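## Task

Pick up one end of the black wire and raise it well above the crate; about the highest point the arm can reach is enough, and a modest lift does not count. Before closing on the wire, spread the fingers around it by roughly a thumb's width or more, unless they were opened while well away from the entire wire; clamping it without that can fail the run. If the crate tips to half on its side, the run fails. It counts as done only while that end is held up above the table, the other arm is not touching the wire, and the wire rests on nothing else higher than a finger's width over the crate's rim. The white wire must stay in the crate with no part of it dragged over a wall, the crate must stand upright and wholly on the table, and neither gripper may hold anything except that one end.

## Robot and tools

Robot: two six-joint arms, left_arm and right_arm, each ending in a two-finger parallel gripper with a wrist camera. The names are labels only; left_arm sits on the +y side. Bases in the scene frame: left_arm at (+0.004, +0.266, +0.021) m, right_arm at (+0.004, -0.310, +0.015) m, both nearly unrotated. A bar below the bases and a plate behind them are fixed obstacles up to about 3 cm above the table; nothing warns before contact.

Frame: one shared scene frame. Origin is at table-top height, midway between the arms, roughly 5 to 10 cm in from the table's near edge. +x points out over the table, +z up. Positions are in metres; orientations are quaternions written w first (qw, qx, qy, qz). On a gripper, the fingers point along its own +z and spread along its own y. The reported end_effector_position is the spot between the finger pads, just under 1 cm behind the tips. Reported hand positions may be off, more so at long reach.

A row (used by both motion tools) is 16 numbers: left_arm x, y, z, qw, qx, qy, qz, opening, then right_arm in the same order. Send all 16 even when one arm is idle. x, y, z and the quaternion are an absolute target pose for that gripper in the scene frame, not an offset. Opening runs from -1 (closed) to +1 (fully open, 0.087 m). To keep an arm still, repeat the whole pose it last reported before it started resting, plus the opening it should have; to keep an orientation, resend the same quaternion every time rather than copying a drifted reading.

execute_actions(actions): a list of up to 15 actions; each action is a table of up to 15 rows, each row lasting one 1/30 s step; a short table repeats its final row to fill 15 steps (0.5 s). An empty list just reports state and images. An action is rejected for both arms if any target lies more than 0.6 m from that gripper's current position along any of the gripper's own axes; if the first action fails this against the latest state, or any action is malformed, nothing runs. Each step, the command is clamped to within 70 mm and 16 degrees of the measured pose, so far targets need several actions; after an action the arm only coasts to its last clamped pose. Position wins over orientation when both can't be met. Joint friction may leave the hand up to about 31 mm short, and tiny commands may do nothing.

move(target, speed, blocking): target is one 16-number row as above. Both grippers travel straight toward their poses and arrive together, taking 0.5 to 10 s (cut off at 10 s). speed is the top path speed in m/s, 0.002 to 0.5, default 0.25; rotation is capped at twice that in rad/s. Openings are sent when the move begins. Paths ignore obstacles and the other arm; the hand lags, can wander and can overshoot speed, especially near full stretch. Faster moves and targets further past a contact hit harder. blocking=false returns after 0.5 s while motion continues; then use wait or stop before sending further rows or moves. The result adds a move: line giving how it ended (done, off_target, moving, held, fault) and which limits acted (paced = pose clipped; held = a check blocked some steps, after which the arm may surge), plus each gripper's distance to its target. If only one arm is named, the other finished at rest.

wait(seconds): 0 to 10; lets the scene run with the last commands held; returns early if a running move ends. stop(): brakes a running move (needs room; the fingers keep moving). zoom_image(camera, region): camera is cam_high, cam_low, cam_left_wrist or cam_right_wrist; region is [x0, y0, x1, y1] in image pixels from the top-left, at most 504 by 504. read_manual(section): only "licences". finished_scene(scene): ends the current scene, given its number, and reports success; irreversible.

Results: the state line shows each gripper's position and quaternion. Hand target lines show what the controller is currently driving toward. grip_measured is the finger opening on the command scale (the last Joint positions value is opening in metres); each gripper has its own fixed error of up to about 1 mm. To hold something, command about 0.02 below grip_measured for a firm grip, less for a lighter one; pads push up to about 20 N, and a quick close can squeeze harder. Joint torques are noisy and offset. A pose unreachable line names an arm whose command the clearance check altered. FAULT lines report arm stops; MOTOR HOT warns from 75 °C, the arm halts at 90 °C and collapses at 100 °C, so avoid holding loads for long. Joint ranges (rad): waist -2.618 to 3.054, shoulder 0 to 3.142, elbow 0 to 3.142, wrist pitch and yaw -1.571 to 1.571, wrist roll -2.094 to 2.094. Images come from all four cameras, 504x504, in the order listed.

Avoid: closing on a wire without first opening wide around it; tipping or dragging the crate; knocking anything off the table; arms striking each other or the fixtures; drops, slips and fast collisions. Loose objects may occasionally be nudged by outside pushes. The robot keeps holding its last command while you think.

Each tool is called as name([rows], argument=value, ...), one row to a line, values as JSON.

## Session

execute_actions(actions=[])

Scene clock: 0.00 s.
left_arm: end_effector_position=(+0.3087, +0.4422, +0.2249) grip_measured=+1.000 end_effector_quat_wxyz=(+0.306, -0.341, +0.840, -0.289) | right_arm: end_effector_position=(+0.1733, -0.3238, +0.1377) grip_measured=+0.989 end_effector_quat_wxyz=(+0.002, -0.686, +0.727, -0.011)
Joint positions: left_arm=[ 0.87   1.681  1.544 -1.088  0.815 -0.021  0.087] | right_arm=[ 0.067  1.147  0.988 -1.378 -0.03  -1.416  0.087]
Joint velocities: left_arm=[-0.007 -0.017 -0.002 -0.007 -0.051  0.037  0.   ] | right_arm=[-0.012  0.002  0.012 -0.066 -0.007 -0.007  0.001]
Joint torques (N m, as the arm reports them, + toward a larger angle): no reading
Motor temperatures (°C, as the motors report them): left_arm=[32 34 32 32 32 32] | right_arm=[33 36 34 33 33 31]
Hand target (left_arm): +0.309, +0.442, +0.225; +0.306, -0.341, +0.840, -0.289
Hand target (right_arm): +0.173, -0.324, +0.138; -0.002, +0.686, -0.727, +0.011
camera_calibration (this result's frames):
cam_left_wrist: T_world_to_cam=[[0.403014, -0.590199, 0.699461, -0.0213016], [-0.914922, -0.278427, 0.292225, 0.360505], [0.0222778, -0.757723, -0.652196, 0.612566], [0, 0, 0, 1]] pos_world=[0.324772, 0.551957, 0.309064]
cam_right_wrist: T_world_to_cam=[[0.99788, -0.0540868, 0.0362021, -0.203776], [-0.0625369, -0.642708, 0.763555, -0.281941], [-0.0180309, -0.7642, -0.644727, -0.0163218], [0, 0, 0, 1]] pos_world=[0.185418, -0.204701, 0.212132]

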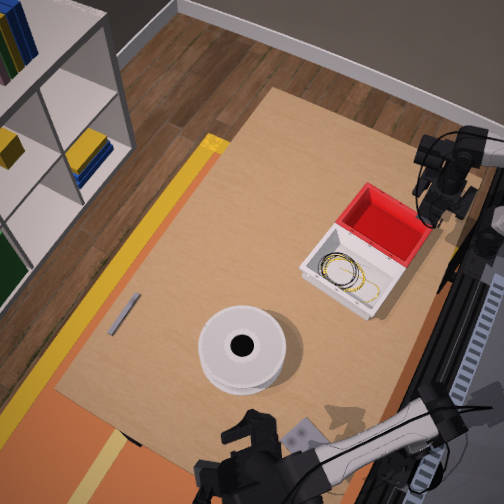

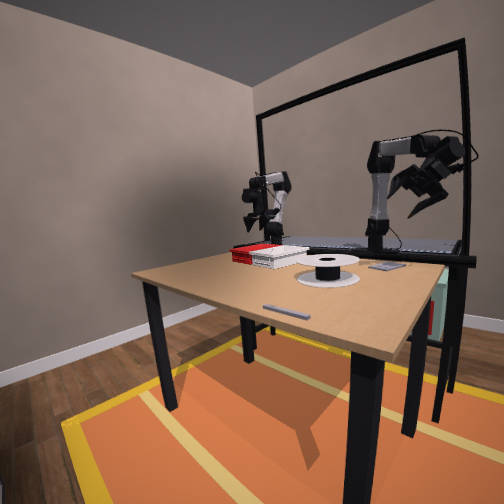

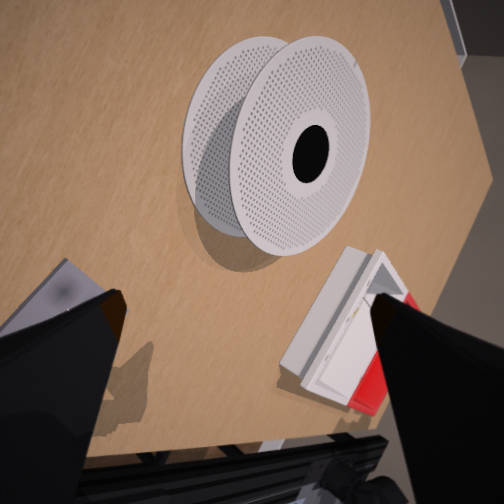

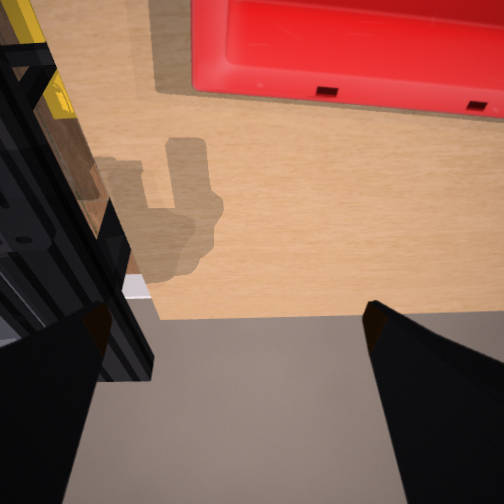

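move(target=[0.309,0.442,0.225,0.306,-0.341,0.84,-0.289,1,0.36,-0.05,0.2,0.15,0,0.99,0,-0.4])

move(target=[0.309,0.442,0.225,0.306,-0.341,0.84,-0.289,1,0.38,-0.05,0.12,0,0,1,0,-0.4])

Scene clock: 5.97 s.
left_arm: end_effector_position=(+0.3087, +0.4422, +0.2249) grip_measured=+1.000 end_effector_quat_wxyz=(+0.306, -0.341, +0.840, -0.289) | right_arm: end_effector_position=(+0.3616, -0.0532, +0.1965) grip_measured=-0.400 end_effector_quat_wxyz=(+0.145, -0.006, +0.989, +0.006)
Joint positions: left_arm=[ 0.87   1.681  1.544 -1.088  0.815 -0.021  0.087] | right_arm=[ 0.576  2.193  2.451 -1.543  0.122  0.583  0.026]
Joint velocities: left_arm=[-0.022 -0.017  0.007 -0.007  0.022  0.095  0.   ] | right_arm=[-0.007  0.012 -0.012  0.022  0.037 -0.022 -0.001]
Joint torques (N m, as the arm reports them, + toward a larger angle): left_arm=[ 0.12 -8.59  7.77  0.78  0.41  0.12] | right_arm=[ 0.31 -9.92  6.65  0.78  0.17  0.15]
Motor temperatures (°C, as the motors report them): left_arm=[32 35 33 32 32 32] | right_arm=[33 37 35 33 33 31]
Hand target (left_arm): +0.309, +0.442, +0.225; +0.306, -0.341, +0.840, -0.289
Hand target (right_arm): +0.362, -0.052, +0.203; +0.153, +0.000, +0.988, +0.007
Off the commanded pose (left_arm): 0.000 m, 0 deg.
Off the commanded pose (right_arm): 0.005 m, 1 deg.
joint sent to its limit (right arm) — the command would take joint 4 (wrist pitch) past its lower limit, so that joint was sent only as far as its limit.
move: done
camera_calibration (this result's frames):
cam_left_wrist: T_world_to_cam=[[0.403014, -0.590199, 0.699461, -0.0213016], [-0.914922, -0.278427, 0.292225, 0.360505], [0.0222778, -0.757723, -0.652196, 0.612566], [0, 0, 0, 1]] pos_world=[0.324772, 0.551957, 0.309064]
cam_right_wrist: T_world_to_cam=[[0.0111535, -0.999919, 0.00619622, -0.0668533], [-0.844249, -0.00609616, 0.535917, 0.220142], [-0.535835, -0.0112085, -0.844248, 0.498249], [0, 0, 0, 1]] pos_world=[0.45358, -0.0599212, 0.303082]

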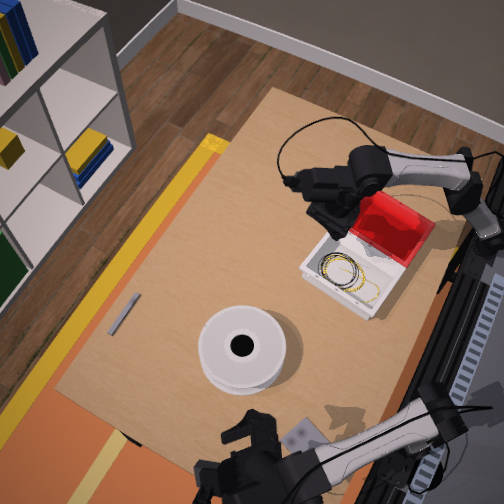

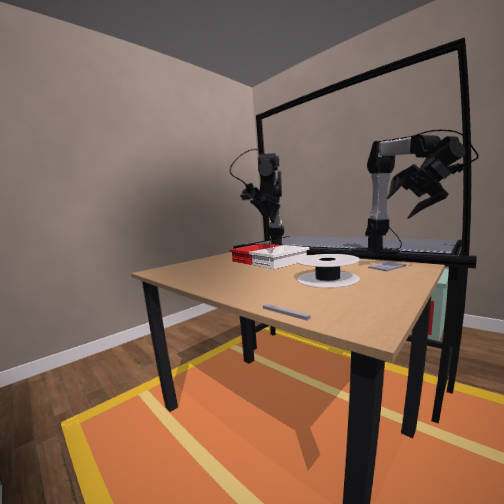

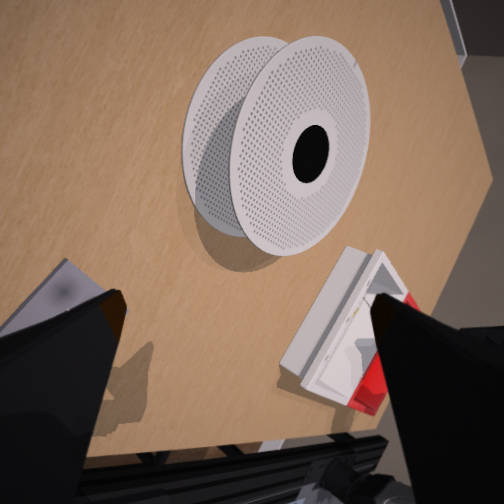

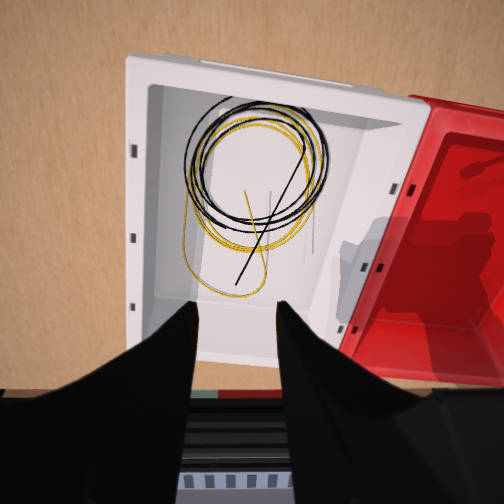

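Scene clock: 7.03 s.
left_arm: end_effector_position=(+0.3087, +0.4422, +0.2249) grip_measured=+1.000 end_effector_quat_wxyz=(+0.306, -0.341, +0.840, -0.289) | right_arm: end_effector_position=(+0.3754, -0.0487, +0.1090) grip_measured=-0.400 end_effector_quat_wxyz=(+0.025, +0.003, +1.000, +0.015)
Joint positions: left_arm=[ 0.87   1.681  1.544 -1.088  0.815 -0.021  0.087] | right_arm=[ 0.515  2.435  2.505 -1.546 -0.034  0.552  0.026]
Joint velocities: left_arm=[ 0.012  0.007 -0.002  0.022  0.022 -0.051  0.   ] | right_arm=[-0.002  0.007 -0.002 -0.007 -0.022  0.022 -0.001]
Joint torques (N m, as the arm reports them, + toward a larger angle): left_arm=[ 0.13 -8.59  7.8   0.78  0.41  0.12] | right_arm=[ -1.06 -11.87   7.     0.44  -0.08  -0.05]
Motor temperatures (°C, as the motors report them): left_arm=[32 36 33 32 32 32] | right_arm=[33 37 36 33 33 31]
Hand target (left_arm): +0.309, +0.442, +0.225; +0.306, -0.341, +0.840, -0.289
Hand target (right_arm): +0.380, -0.051, +0.119; +0.035, +0.003, +0.999, +0.025
Off the commanded pose (left_arm): 0.000 m, 0 deg.
Off the commanded pose (right_arm): 0.012 m, 3 deg.
joint sent to its limit (right arm) — the command would take joint 4 (wrist pitch) past its lower limit, so that joint was sent only as far as its limit.
move: off_target (right_arm)
camera_calibration (this result's frames):
cam_left_wrist: T_world_to_cam=[[0.403014, -0.590199, 0.699461, -0.0213016], [-0.914922, -0.278427, 0.292225, 0.360505], [0.0222778, -0.757723, -0.652196, 0.612566], [0, 0, 0, 1]] pos_world=[0.324772, 0.551957, 0.309064]
cam_right_wrist: T_world_to_cam=[[-0.00278229, -0.999902, -0.0136923, -0.0545351], [-0.69228, -0.00795483, 0.721586, 0.201281], [-0.721624, 0.0114866, -0.69219, 0.486131], [0, 0, 0, 1]] pos_world=[0.489995, -0.0585126, 0.190506]

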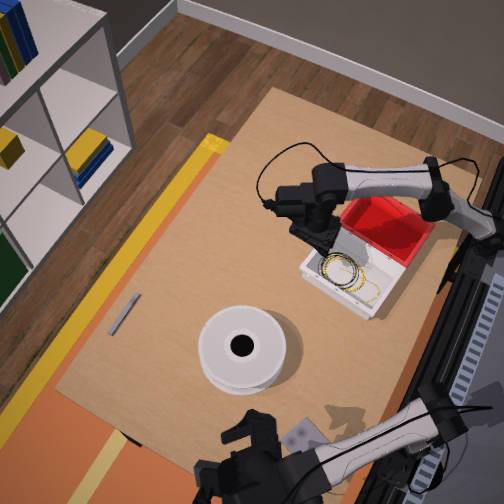

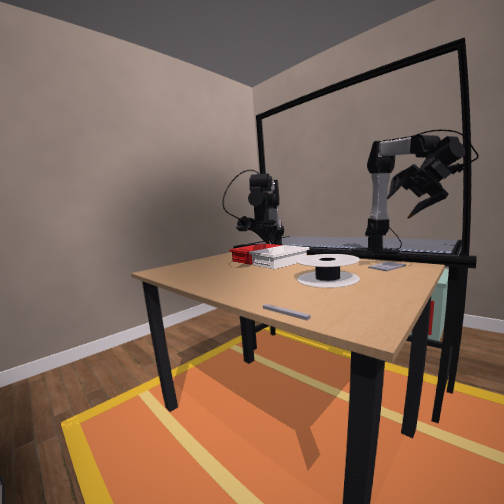

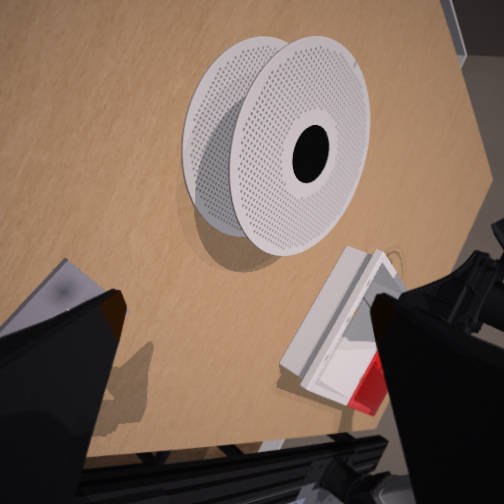

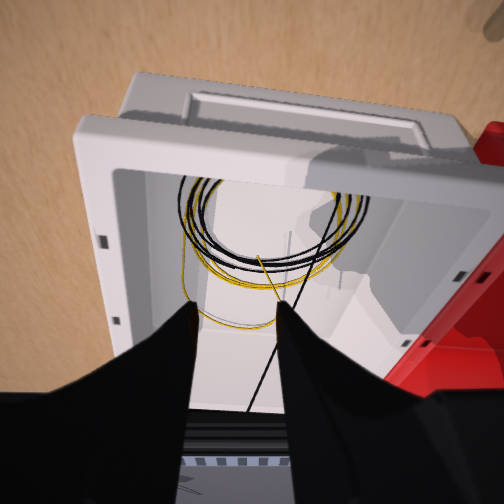

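move(target=[0.309,0.442,0.225,0.306,-0.341,0.84,-0.289,1,0.318,-0.062,0.098,0,0,1,0,-0.1], speed=0.08)

Scene clock: 12.83 s.
left_arm: end_effector_position=(+0.3087, +0.4422, +0.2249) grip_measured=+1.000 end_effector_quat_wxyz=(+0.306, -0.341, +0.840, -0.289) | right_arm: end_effector_position=(+0.3207, -0.0607, +0.0938) grip_measured=-0.100 end_effector_quat_wxyz=(-0.005, -0.004, +1.000, -0.001)
Joint positions: left_arm=[ 0.87   1.681  1.544 -1.088  0.815 -0.021  0.087] | right_arm=[ 0.558  2.196  2.02  -1.367 -0.036  0.579  0.039]
Joint velocities: left_arm=[ 0.017  0.002 -0.007  0.007  0.007 -0.095  0.   ] | right_arm=[-0.012  0.002  0.002 -0.051  0.037  0.007 -0.001]
Joint torques (N m, as the arm reports them, + toward a larger angle): left_arm=[ 0.16 -8.58  7.79  0.78  0.41  0.12] | right_arm=[  0.25 -11.77   3.85   0.43   0.03   0.11]
Motor temperatures (°C, as the motors report them): left_arm=[32 37 34 32 32 32] | right_arm=[33 41 37 33 33 31]
Hand target (left_arm): +0.309, +0.442, +0.225; +0.306, -0.341, +0.840, -0.289
Hand target (right_arm): +0.318, -0.061, +0.097; -0.001, +0.000, +1.000, +0.001
Off the commanded pose (left_arm): 0.000 m, 0 deg.
Off the commanded pose (right_arm): 0.005 m, 1 deg.
move: done
camera_calibration (this result's frames):
cam_left_wrist: T_world_to_cam=[[0.403014, -0.590199, 0.699461, -0.0213016], [-0.914922, -0.278427, 0.292225, 0.360505], [0.0222778, -0.757723, -0.652196, 0.612566], [0, 0, 0, 1]] pos_world=[0.324772, 0.551957, 0.309064]
cam_right_wrist: T_world_to_cam=[[0.0111952, -0.999774, 0.0180819, -0.0743651], [-0.648092, 0.00651594, 0.761534, 0.157237], [-0.761479, -0.0202443, -0.647873, 0.442978], [0, 0, 0, 1]] pos_world=[0.440055, -0.0664051, 0.168597]

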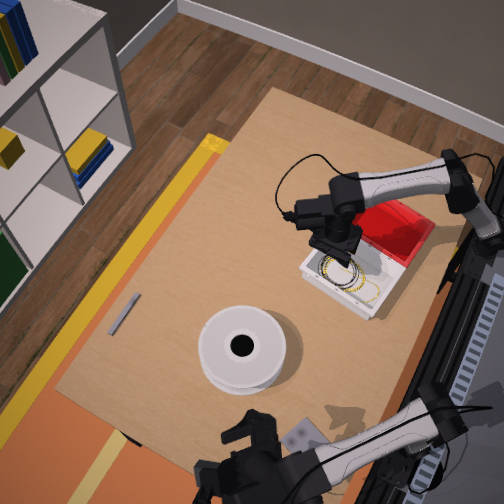

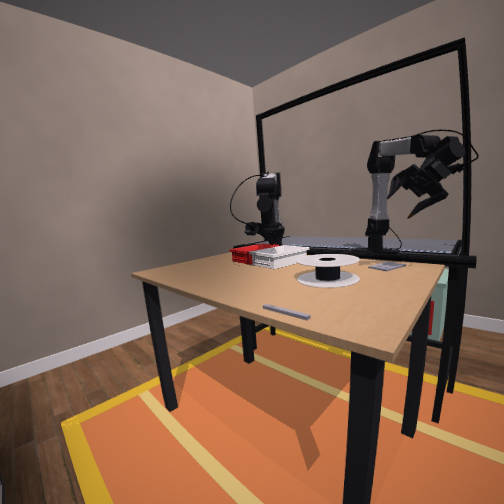

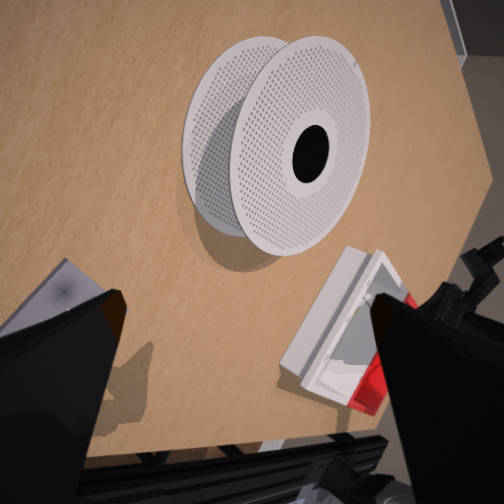

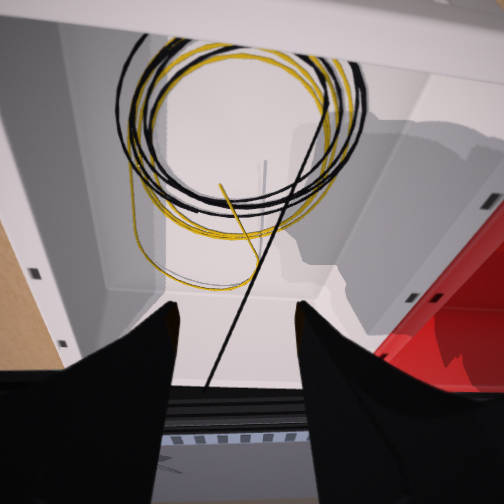

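move(target=[0.309,0.442,0.225,0.306,-0.341,0.84,-0.289,1,0.318,-0.062,0.098,0,0,1,0,-1])

move(target=[0.309,0.442,0.225,0.306,-0.341,0.84,-0.289,1,0.31,-0.065,0.38,0.45,-0.15,0.87,0.12,-1], speed=0.08)

Scene clock: 19.33 s.
left_arm: end_effector_position=(+0.3087, +0.4422, +0.2249) grip_measured=+1.000 end_effector_quat_wxyz=(+0.306, -0.341, +0.840, -0.289) | right_arm: end_effector_position=(+0.3210, -0.0605, +0.0937) grip_measured=-1.000 end_effector_quat_wxyz=(-0.004, -0.004, +1.000, -0.000)
Joint positions: left_arm=[ 0.87   1.681  1.544 -1.088  0.815 -0.021  0.087] | right_arm=[ 0.558  2.196  2.019 -1.365 -0.036  0.58   0.   ]
Joint velocities: left_arm=[-0.017  0.007 -0.002  0.037 -0.022  0.022  0.   ] | right_arm=[ 0.007 -0.002 -0.007  0.051  0.066 -0.051  0.   ]
Joint torques (N m, as the arm reports them, + toward a larger angle): left_arm=[ 0.13 -8.6   7.76  0.78  0.42  0.13] | right_arm=[  0.17 -12.02   3.54   0.43   0.04   0.11]
Motor temperatures (°C, as the motors report them): left_arm=[32 38 35 33 32 32] | right_arm=[33 44 37 33 33 31]
Hand target (left_arm): +0.309, +0.442, +0.225; +0.306, -0.341, +0.840, -0.289
Hand target (right_arm): +0.318, -0.062, +0.098; -0.000, -0.000, +1.000, -0.000
Off the commanded pose (left_arm): 0.000 m, 0 deg.
Off the commanded pose (right_arm): 0.005 m, 1 deg.
move: done
camera_calibration (this result's frames):
cam_left_wrist: T_world_to_cam=[[0.403014, -0.590199, 0.699461, -0.0213016], [-0.914922, -0.278427, 0.292225, 0.360505], [0.0222778, -0.757723, -0.652196, 0.612566], [0, 0, 0, 1]] pos_world=[0.324772, 0.551957, 0.309064]
cam_right_wrist: T_world_to_cam=[[0.0108407, -0.999792, 0.0172539, -0.0739524], [-0.649057, 0.00609038, 0.760716, 0.157919], [-0.760663, -0.0194455, -0.648856, 0.443006], [0, 0, 0, 1]] pos_world=[0.440278, -0.0662844, 0.168591]

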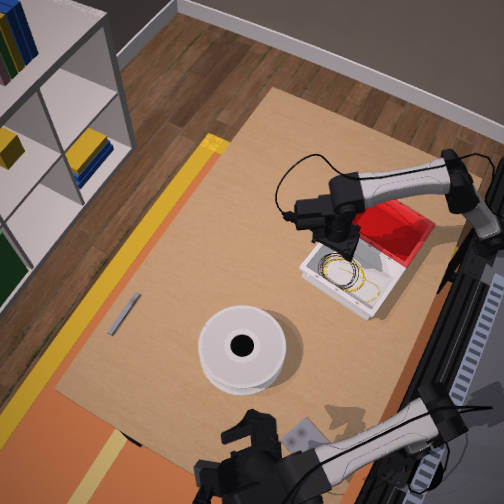

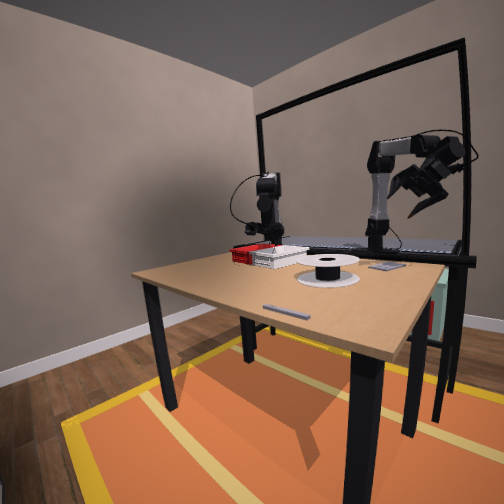

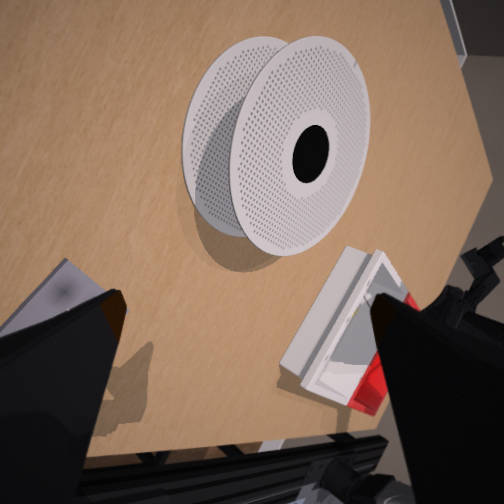

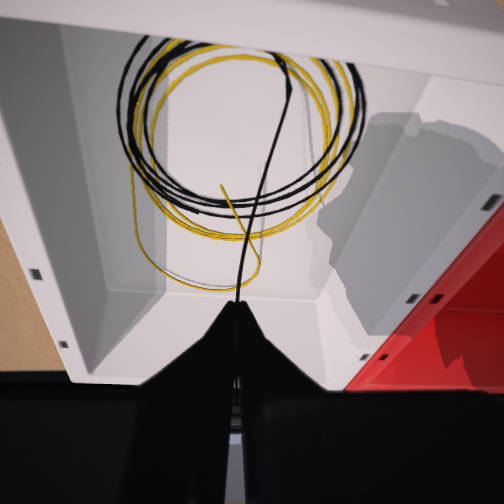

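Scene clock: 26.13 s.
left_arm: end_effector_position=(+0.3087, +0.4422, +0.2249) grip_measured=+1.000 end_effector_quat_wxyz=(+0.306, -0.341, +0.840, -0.289) | right_arm: end_effector_position=(+0.3087, -0.0665, +0.3645) grip_measured=-1.000 end_effector_quat_wxyz=(+0.428, -0.150, +0.885, +0.105)
Joint positions: left_arm=[ 0.87   1.681  1.544 -1.088  0.815 -0.021  0.087] | right_arm=[ 0.693  1.544  2.032 -1.134  0.229  0.289  0.   ]
Joint velocities: left_arm=[ 0.007  0.002 -0.002  0.081 -0.051  0.095  0.   ] | right_arm=[ 0.007 -0.012 -0.027  0.051 -0.022 -0.022  0.   ]
Joint torques (N m, as the arm reports them, + toward a larger angle): left_arm=[ 0.14 -8.59  7.8   0.78  0.42  0.13] | right_arm=[ 0.66 -6.56  6.7   1.97  0.16 -0.08]
Motor temperatures (°C, as the motors report them): left_arm=[32 39 35 33 32 32] | right_arm=[33 45 37 34 33 31]
Hand target (left_arm): +0.309, +0.442, +0.225; +0.306, -0.341, +0.840, -0.289
Hand target (right_arm): +0.307, -0.067, +0.383; +0.452, -0.151, +0.872, +0.114
Off the commanded pose (left_arm): 0.000 m, 0 deg.
Off the commanded pose (right_arm): 0.016 m, 3 deg.
move: off_target (right_arm)
camera_calibration (this result's frames):
cam_left_wrist: T_world_to_cam=[[0.403014, -0.590199, 0.699461, -0.0213016], [-0.914922, -0.278427, 0.292225, 0.360505], [0.0222778, -0.757723, -0.652196, 0.612566], [0, 0, 0, 1]] pos_world=[0.324772, 0.551957, 0.309064]
cam_right_wrist: T_world_to_cam=[[0.345738, -0.937293, -0.0441312, -0.161348], [-0.937641, -0.343299, -0.0545371, 0.306945], [0.035967, 0.0602349, -0.997536, 0.495665], [0, 0, 0, 1]] pos_world=[0.32576, -0.0757123, 0.504063]

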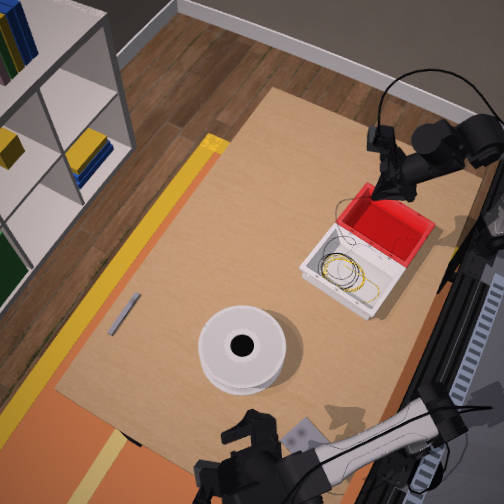

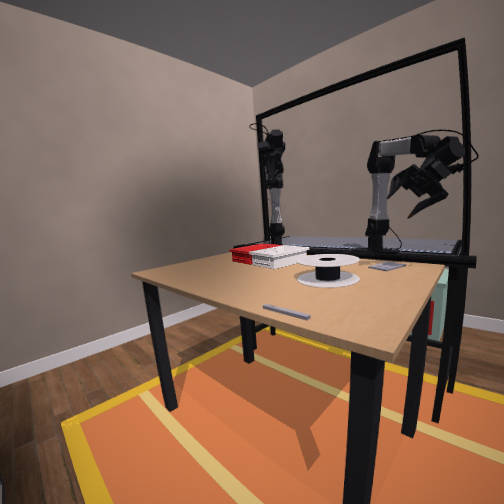

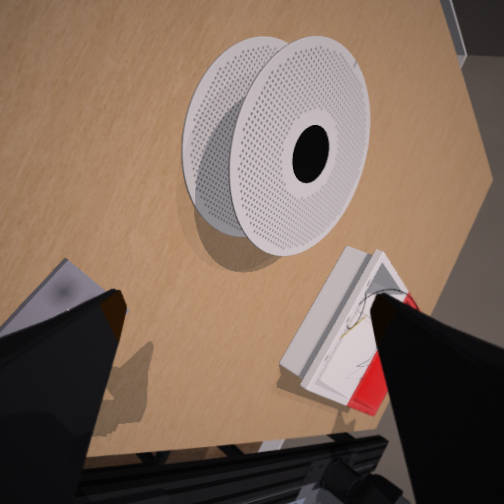

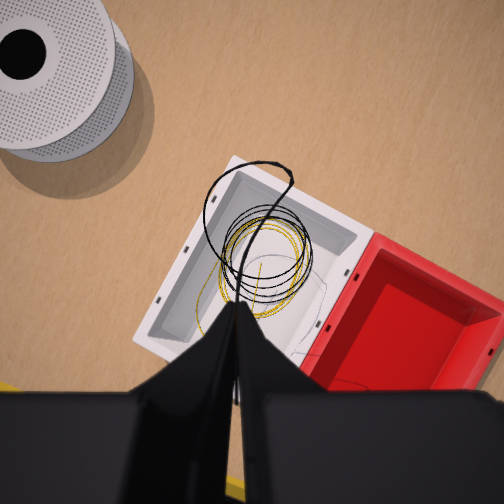

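move(target=[0.309,0.442,0.225,0.306,-0.341,0.84,-0.289,1,0.28,-0.09,0.71,0.8,-0.17,0.5,0.28,-1], speed=0.1)

zoom_image(camera="cam_high", region=[250, 80, 500, 330])

Scene clock: 36.23 s.
left_arm: end_effector_position=(+0.3087, +0.4422, +0.2249) grip_measured=+1.000 end_effector_quat_wxyz=(+0.306, -0.341, +0.840, -0.289) | right_arm: end_effector_position=(+0.2770, -0.0882, +0.7044) grip_measured=-1.000 end_effector_quat_wxyz=(+0.799, -0.172, +0.507, +0.273)
Joint positions: left_arm=[ 0.87   1.681  1.544 -1.088  0.815 -0.021  0.087] | right_arm=[ 0.557  1.616  2.738 -0.641 -0.049  0.062  0.   ]
Joint velocities: left_arm=[ 0.002  0.002 -0.007 -0.007  0.037 -0.037  0.   ] | right_arm=[ 0.022  0.017  0.061 -0.037 -0.007  0.051  0.   ]
Joint torques (N m, as the arm reports them, + toward a larger angle): left_arm=[ 0.15 -8.57  7.79  0.77  0.41  0.12] | right_arm=[-0.92 -2.67  3.92  1.66 -0.04  0.05]
Motor temperatures (°C, as the motors report them): left_arm=[32 40 36 33 32 32] | right_arm=[33 43 38 36 33 31]
Hand target (left_arm): +0.309, +0.442, +0.225; +0.306, -0.341, +0.840, -0.289
Hand target (right_arm): +0.274, -0.093, +0.711; +0.806, -0.169, +0.498, +0.272
Off the commanded pose (left_arm): 0.000 m, 0 deg.
Off the commanded pose (right_arm): 0.007 m, 1 deg.
move: done
camera_calibration (this result's frames):
cam_left_wrist: T_world_to_cam=[[0.403014, -0.590199, 0.699461, -0.0213016], [-0.914922, -0.278427, 0.292225, 0.360505], [0.0222778, -0.757723, -0.652196, 0.612566], [0, 0, 0, 1]] pos_world=[0.324772, 0.551957, 0.309064]
cam_right_wrist: T_world_to_cam=[[0.597474, -0.801858, -0.00703999, -0.23961], [-0.32717, -0.235744, -0.915087, 0.734905], [0.73211, 0.549044, -0.403195, 0.268817], [0, 0, 0, 1]] pos_world=[0.186796, -0.166475, 0.779201]

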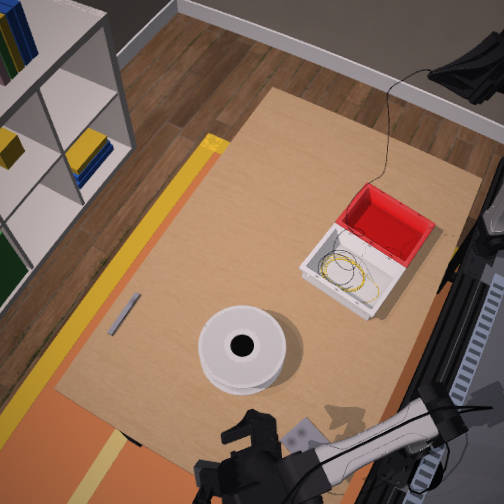

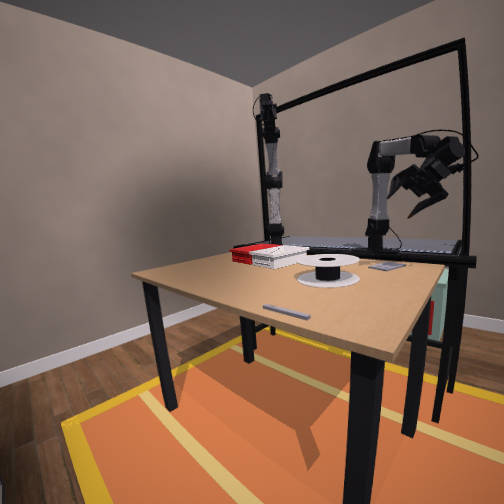

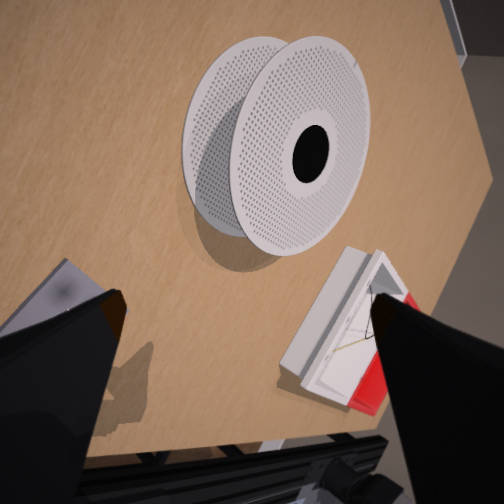

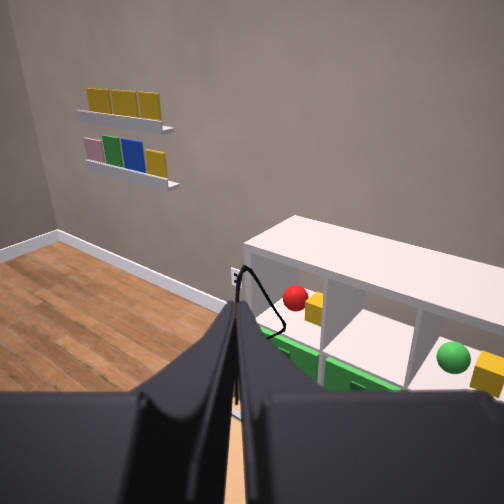

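Region (250, 80, 500, 330) of cam_high's 504x504 image, scaled by 2.016, with more detail than that image has.

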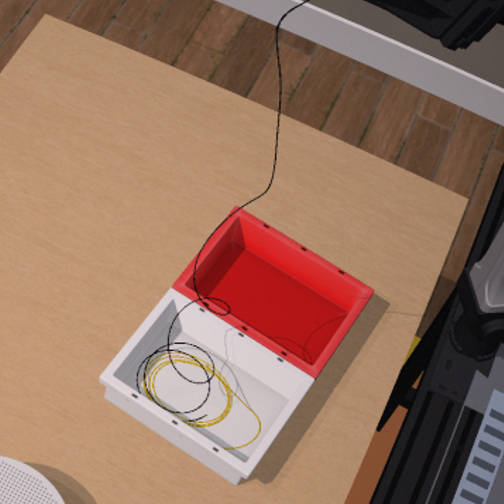

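The yellow end rides on a black loop; check its height.

wait(seconds=1)

zoom_image(camera="cam_low", region=[225, 200, 325, 275])

Scene clock: 38.50 s.
left_arm: end_effector_position=(+0.3087, +0.4422, +0.2249) grip_measured=+1.000 end_effector_quat_wxyz=(+0.306, -0.341, +0.840, -0.289) | right_arm: end_effector_position=(+0.2771, -0.0879, +0.7035) grip_measured=-1.000 end_effector_quat_wxyz=(+0.798, -0.172, +0.508, +0.273)
Joint positions: left_arm=[ 0.87   1.681  1.544 -1.088  0.815 -0.021  0.087] | right_arm=[ 0.557  1.618  2.741 -0.647 -0.05   0.062  0.   ]
Joint velocities: left_arm=[-0.012 -0.007 -0.007 -0.022  0.125  0.022  0.   ] | right_arm=[-0.022 -0.002  0.012 -0.007 -0.051  0.007  0.   ]
Joint torques (N m, as the arm reports them, + toward a larger angle): left_arm=[ 0.1  -8.61  7.77  0.78  0.42  0.13] | right_arm=[-1.06 -2.61  3.8   1.73 -0.1   0.04]
Motor temperatures (°C, as the motors report them): left_arm=[32 40 36 33 32 32] | right_arm=[33 43 38 36 33 31]
Hand target (left_arm): +0.309, +0.442, +0.225; +0.306, -0.341, +0.840, -0.289
Hand target (right_arm): +0.274, -0.093, +0.711; +0.806, -0.170, +0.498, +0.272
Off the commanded pose (left_arm): 0.000 m, 0 deg.
Off the commanded pose (right_arm): 0.007 m, 1 deg.
wait: 1.00 s; at rest from the start
camera_calibration (this result's frames):
cam_left_wrist: T_world_to_cam=[[0.403014, -0.590199, 0.699461, -0.0213016], [-0.914922, -0.278427, 0.292225, 0.360505], [0.0222778, -0.757723, -0.652196, 0.612566], [0, 0, 0, 1]] pos_world=[0.324772, 0.551957, 0.309064]
cam_right_wrist: T_world_to_cam=[[0.598171, -0.80134, -0.00677916, -0.239789], [-0.329928, -0.238552, -0.913368, 0.733434], [0.730301, 0.548587, -0.407079, 0.271425], [0, 0, 0, 1]] pos_world=[0.187194, -0.16609, 0.778761]

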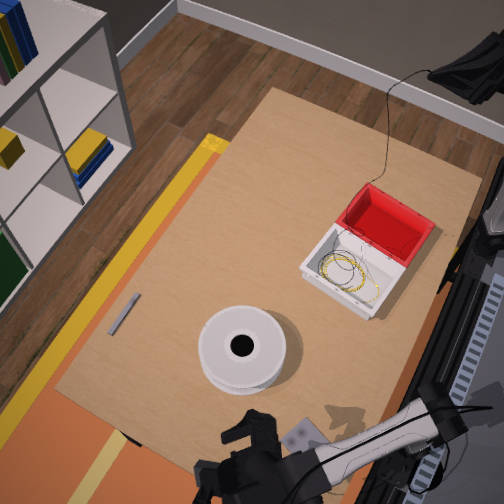

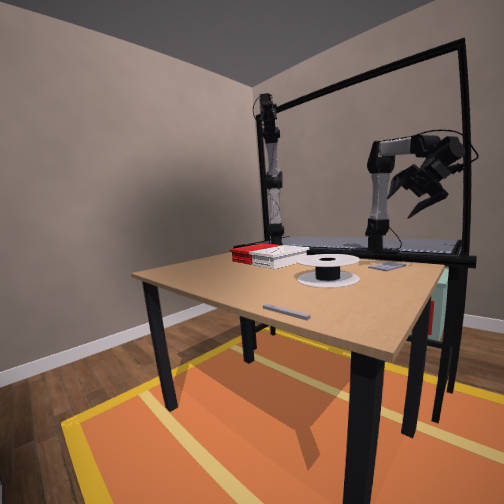

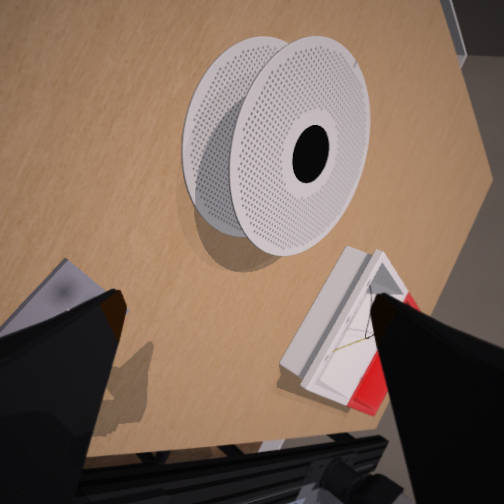

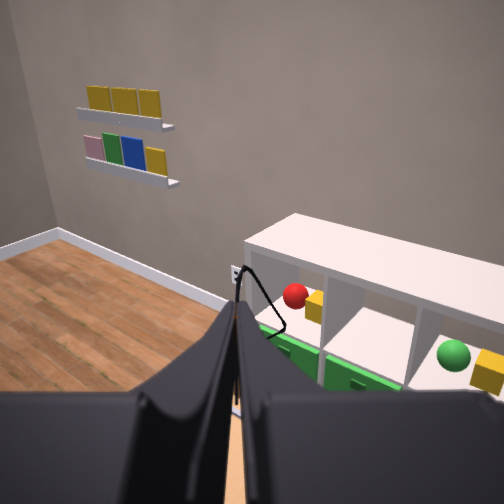

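Region (225, 200, 325, 275) of cam_low's 504x504 image, scaled by 5.040, with more detail than that image has; it fills the top 378 rows of this view, and the rest is white.

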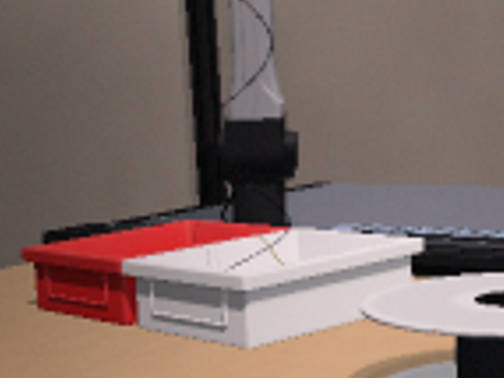

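Borderline at rim level; lift higher and forward to slip it off.

move(target=[0.309,0.442,0.225,0.306,-0.341,0.84,-0.289,1,0.30,-0.10,0.76,0.87,-0.13,0.38,0.28,-1], speed=0.08)

zoom_image(camera="cam_low", region=[225, 200, 325, 275])

Scene clock: 45.70 s.
left_arm: end_effector_position=(+0.3087, +0.4422, +0.2249) grip_measured=+1.000 end_effector_quat_wxyz=(+0.306, -0.341, +0.840, -0.289) | right_arm: end_effector_position=(+0.2949, -0.0998, +0.7588) grip_measured=-1.000 end_effector_quat_wxyz=(+0.870, -0.132, +0.385, +0.277)
Joint positions: left_arm=[ 0.87   1.681  1.544 -1.088  0.815 -0.021  0.087] | right_arm=[ 0.474  1.619  2.581 -0.189 -0.077  0.094  0.   ]
Joint velocities: left_arm=[ 0.002  0.007  0.002 -0.007 -0.007 -0.037  0.   ] | right_arm=[ 0.007  0.012 -0.007 -0.022 -0.007 -0.022  0.   ]
Joint torques (N m, as the arm reports them, + toward a larger angle): left_arm=[ 0.15 -8.58  7.77  0.78  0.41  0.13] | right_arm=[-0.99 -3.23  1.6   1.47 -0.07  0.16]
Motor temperatures (°C, as the motors report them): left_arm=[32 40 37 33 32 32] | right_arm=[33 42 38 36 33 31]
Hand target (left_arm): +0.309, +0.442, +0.225; +0.306, -0.341, +0.840, -0.289
Hand target (right_arm): +0.298, -0.101, +0.759; +0.872, -0.130, +0.382, +0.278
Off the commanded pose (left_arm): 0.000 m, 0 deg.
Off the commanded pose (right_arm): 0.005 m, 1 deg.
move: done
camera_calibration (this result's frames):
cam_left_wrist: T_world_to_cam=[[0.403014, -0.590199, 0.699461, -0.0213016], [-0.914922, -0.278427, 0.292225, 0.360505], [0.0222778, -0.757723, -0.652196, 0.612566], [0, 0, 0, 1]] pos_world=[0.324772, 0.551957, 0.309064]
cam_right_wrist: T_world_to_cam=[[0.57168, -0.820433, 0.00848946, -0.26525], [-0.0969389, -0.0778147, -0.992244, 0.794224], [0.81473, 0.566423, -0.124017, 0.0495671], [0, 0, 0, 1]] pos_world=[0.188245, -0.183893, 0.796462]

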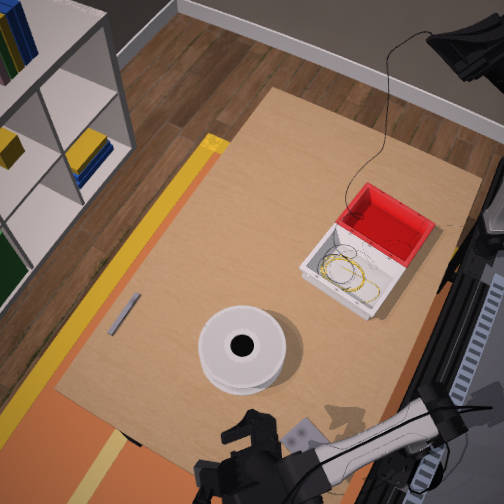

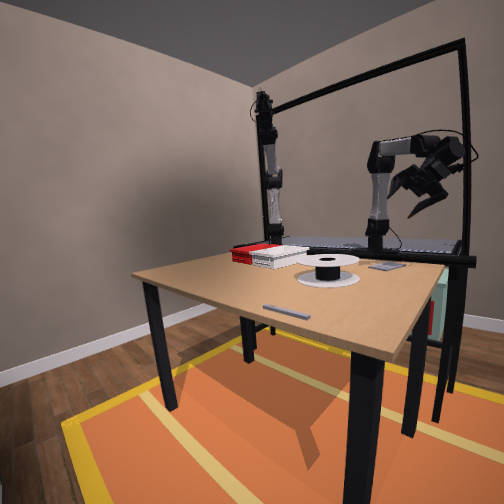

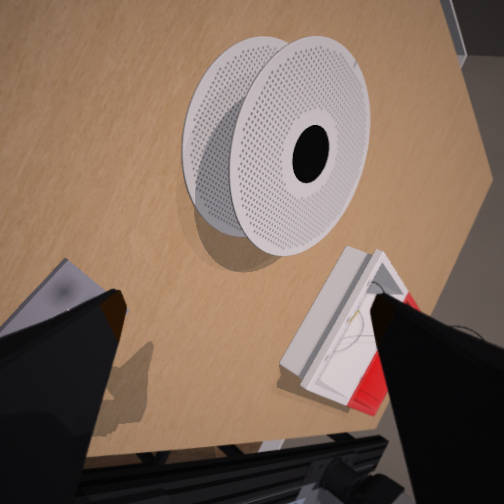

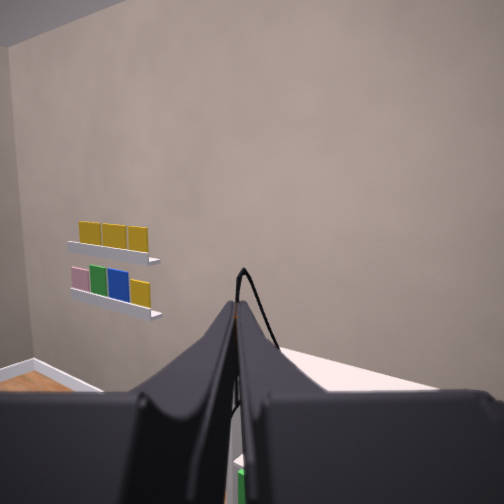

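Region (225, 200, 325, 275) of cam_low's 504x504 image, scaled by 5.040, with more detail than that image has; it fills the top 378 rows of this view, and the rest is white.

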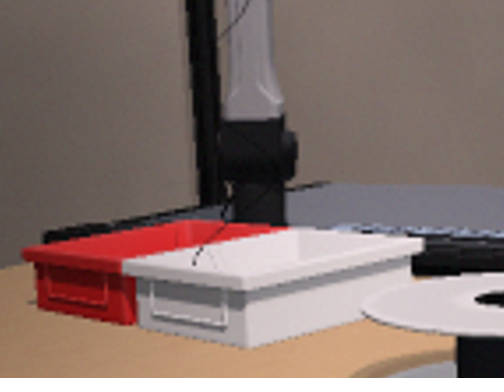

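finished_scene(scene=2)

The scene is finished: the task was done.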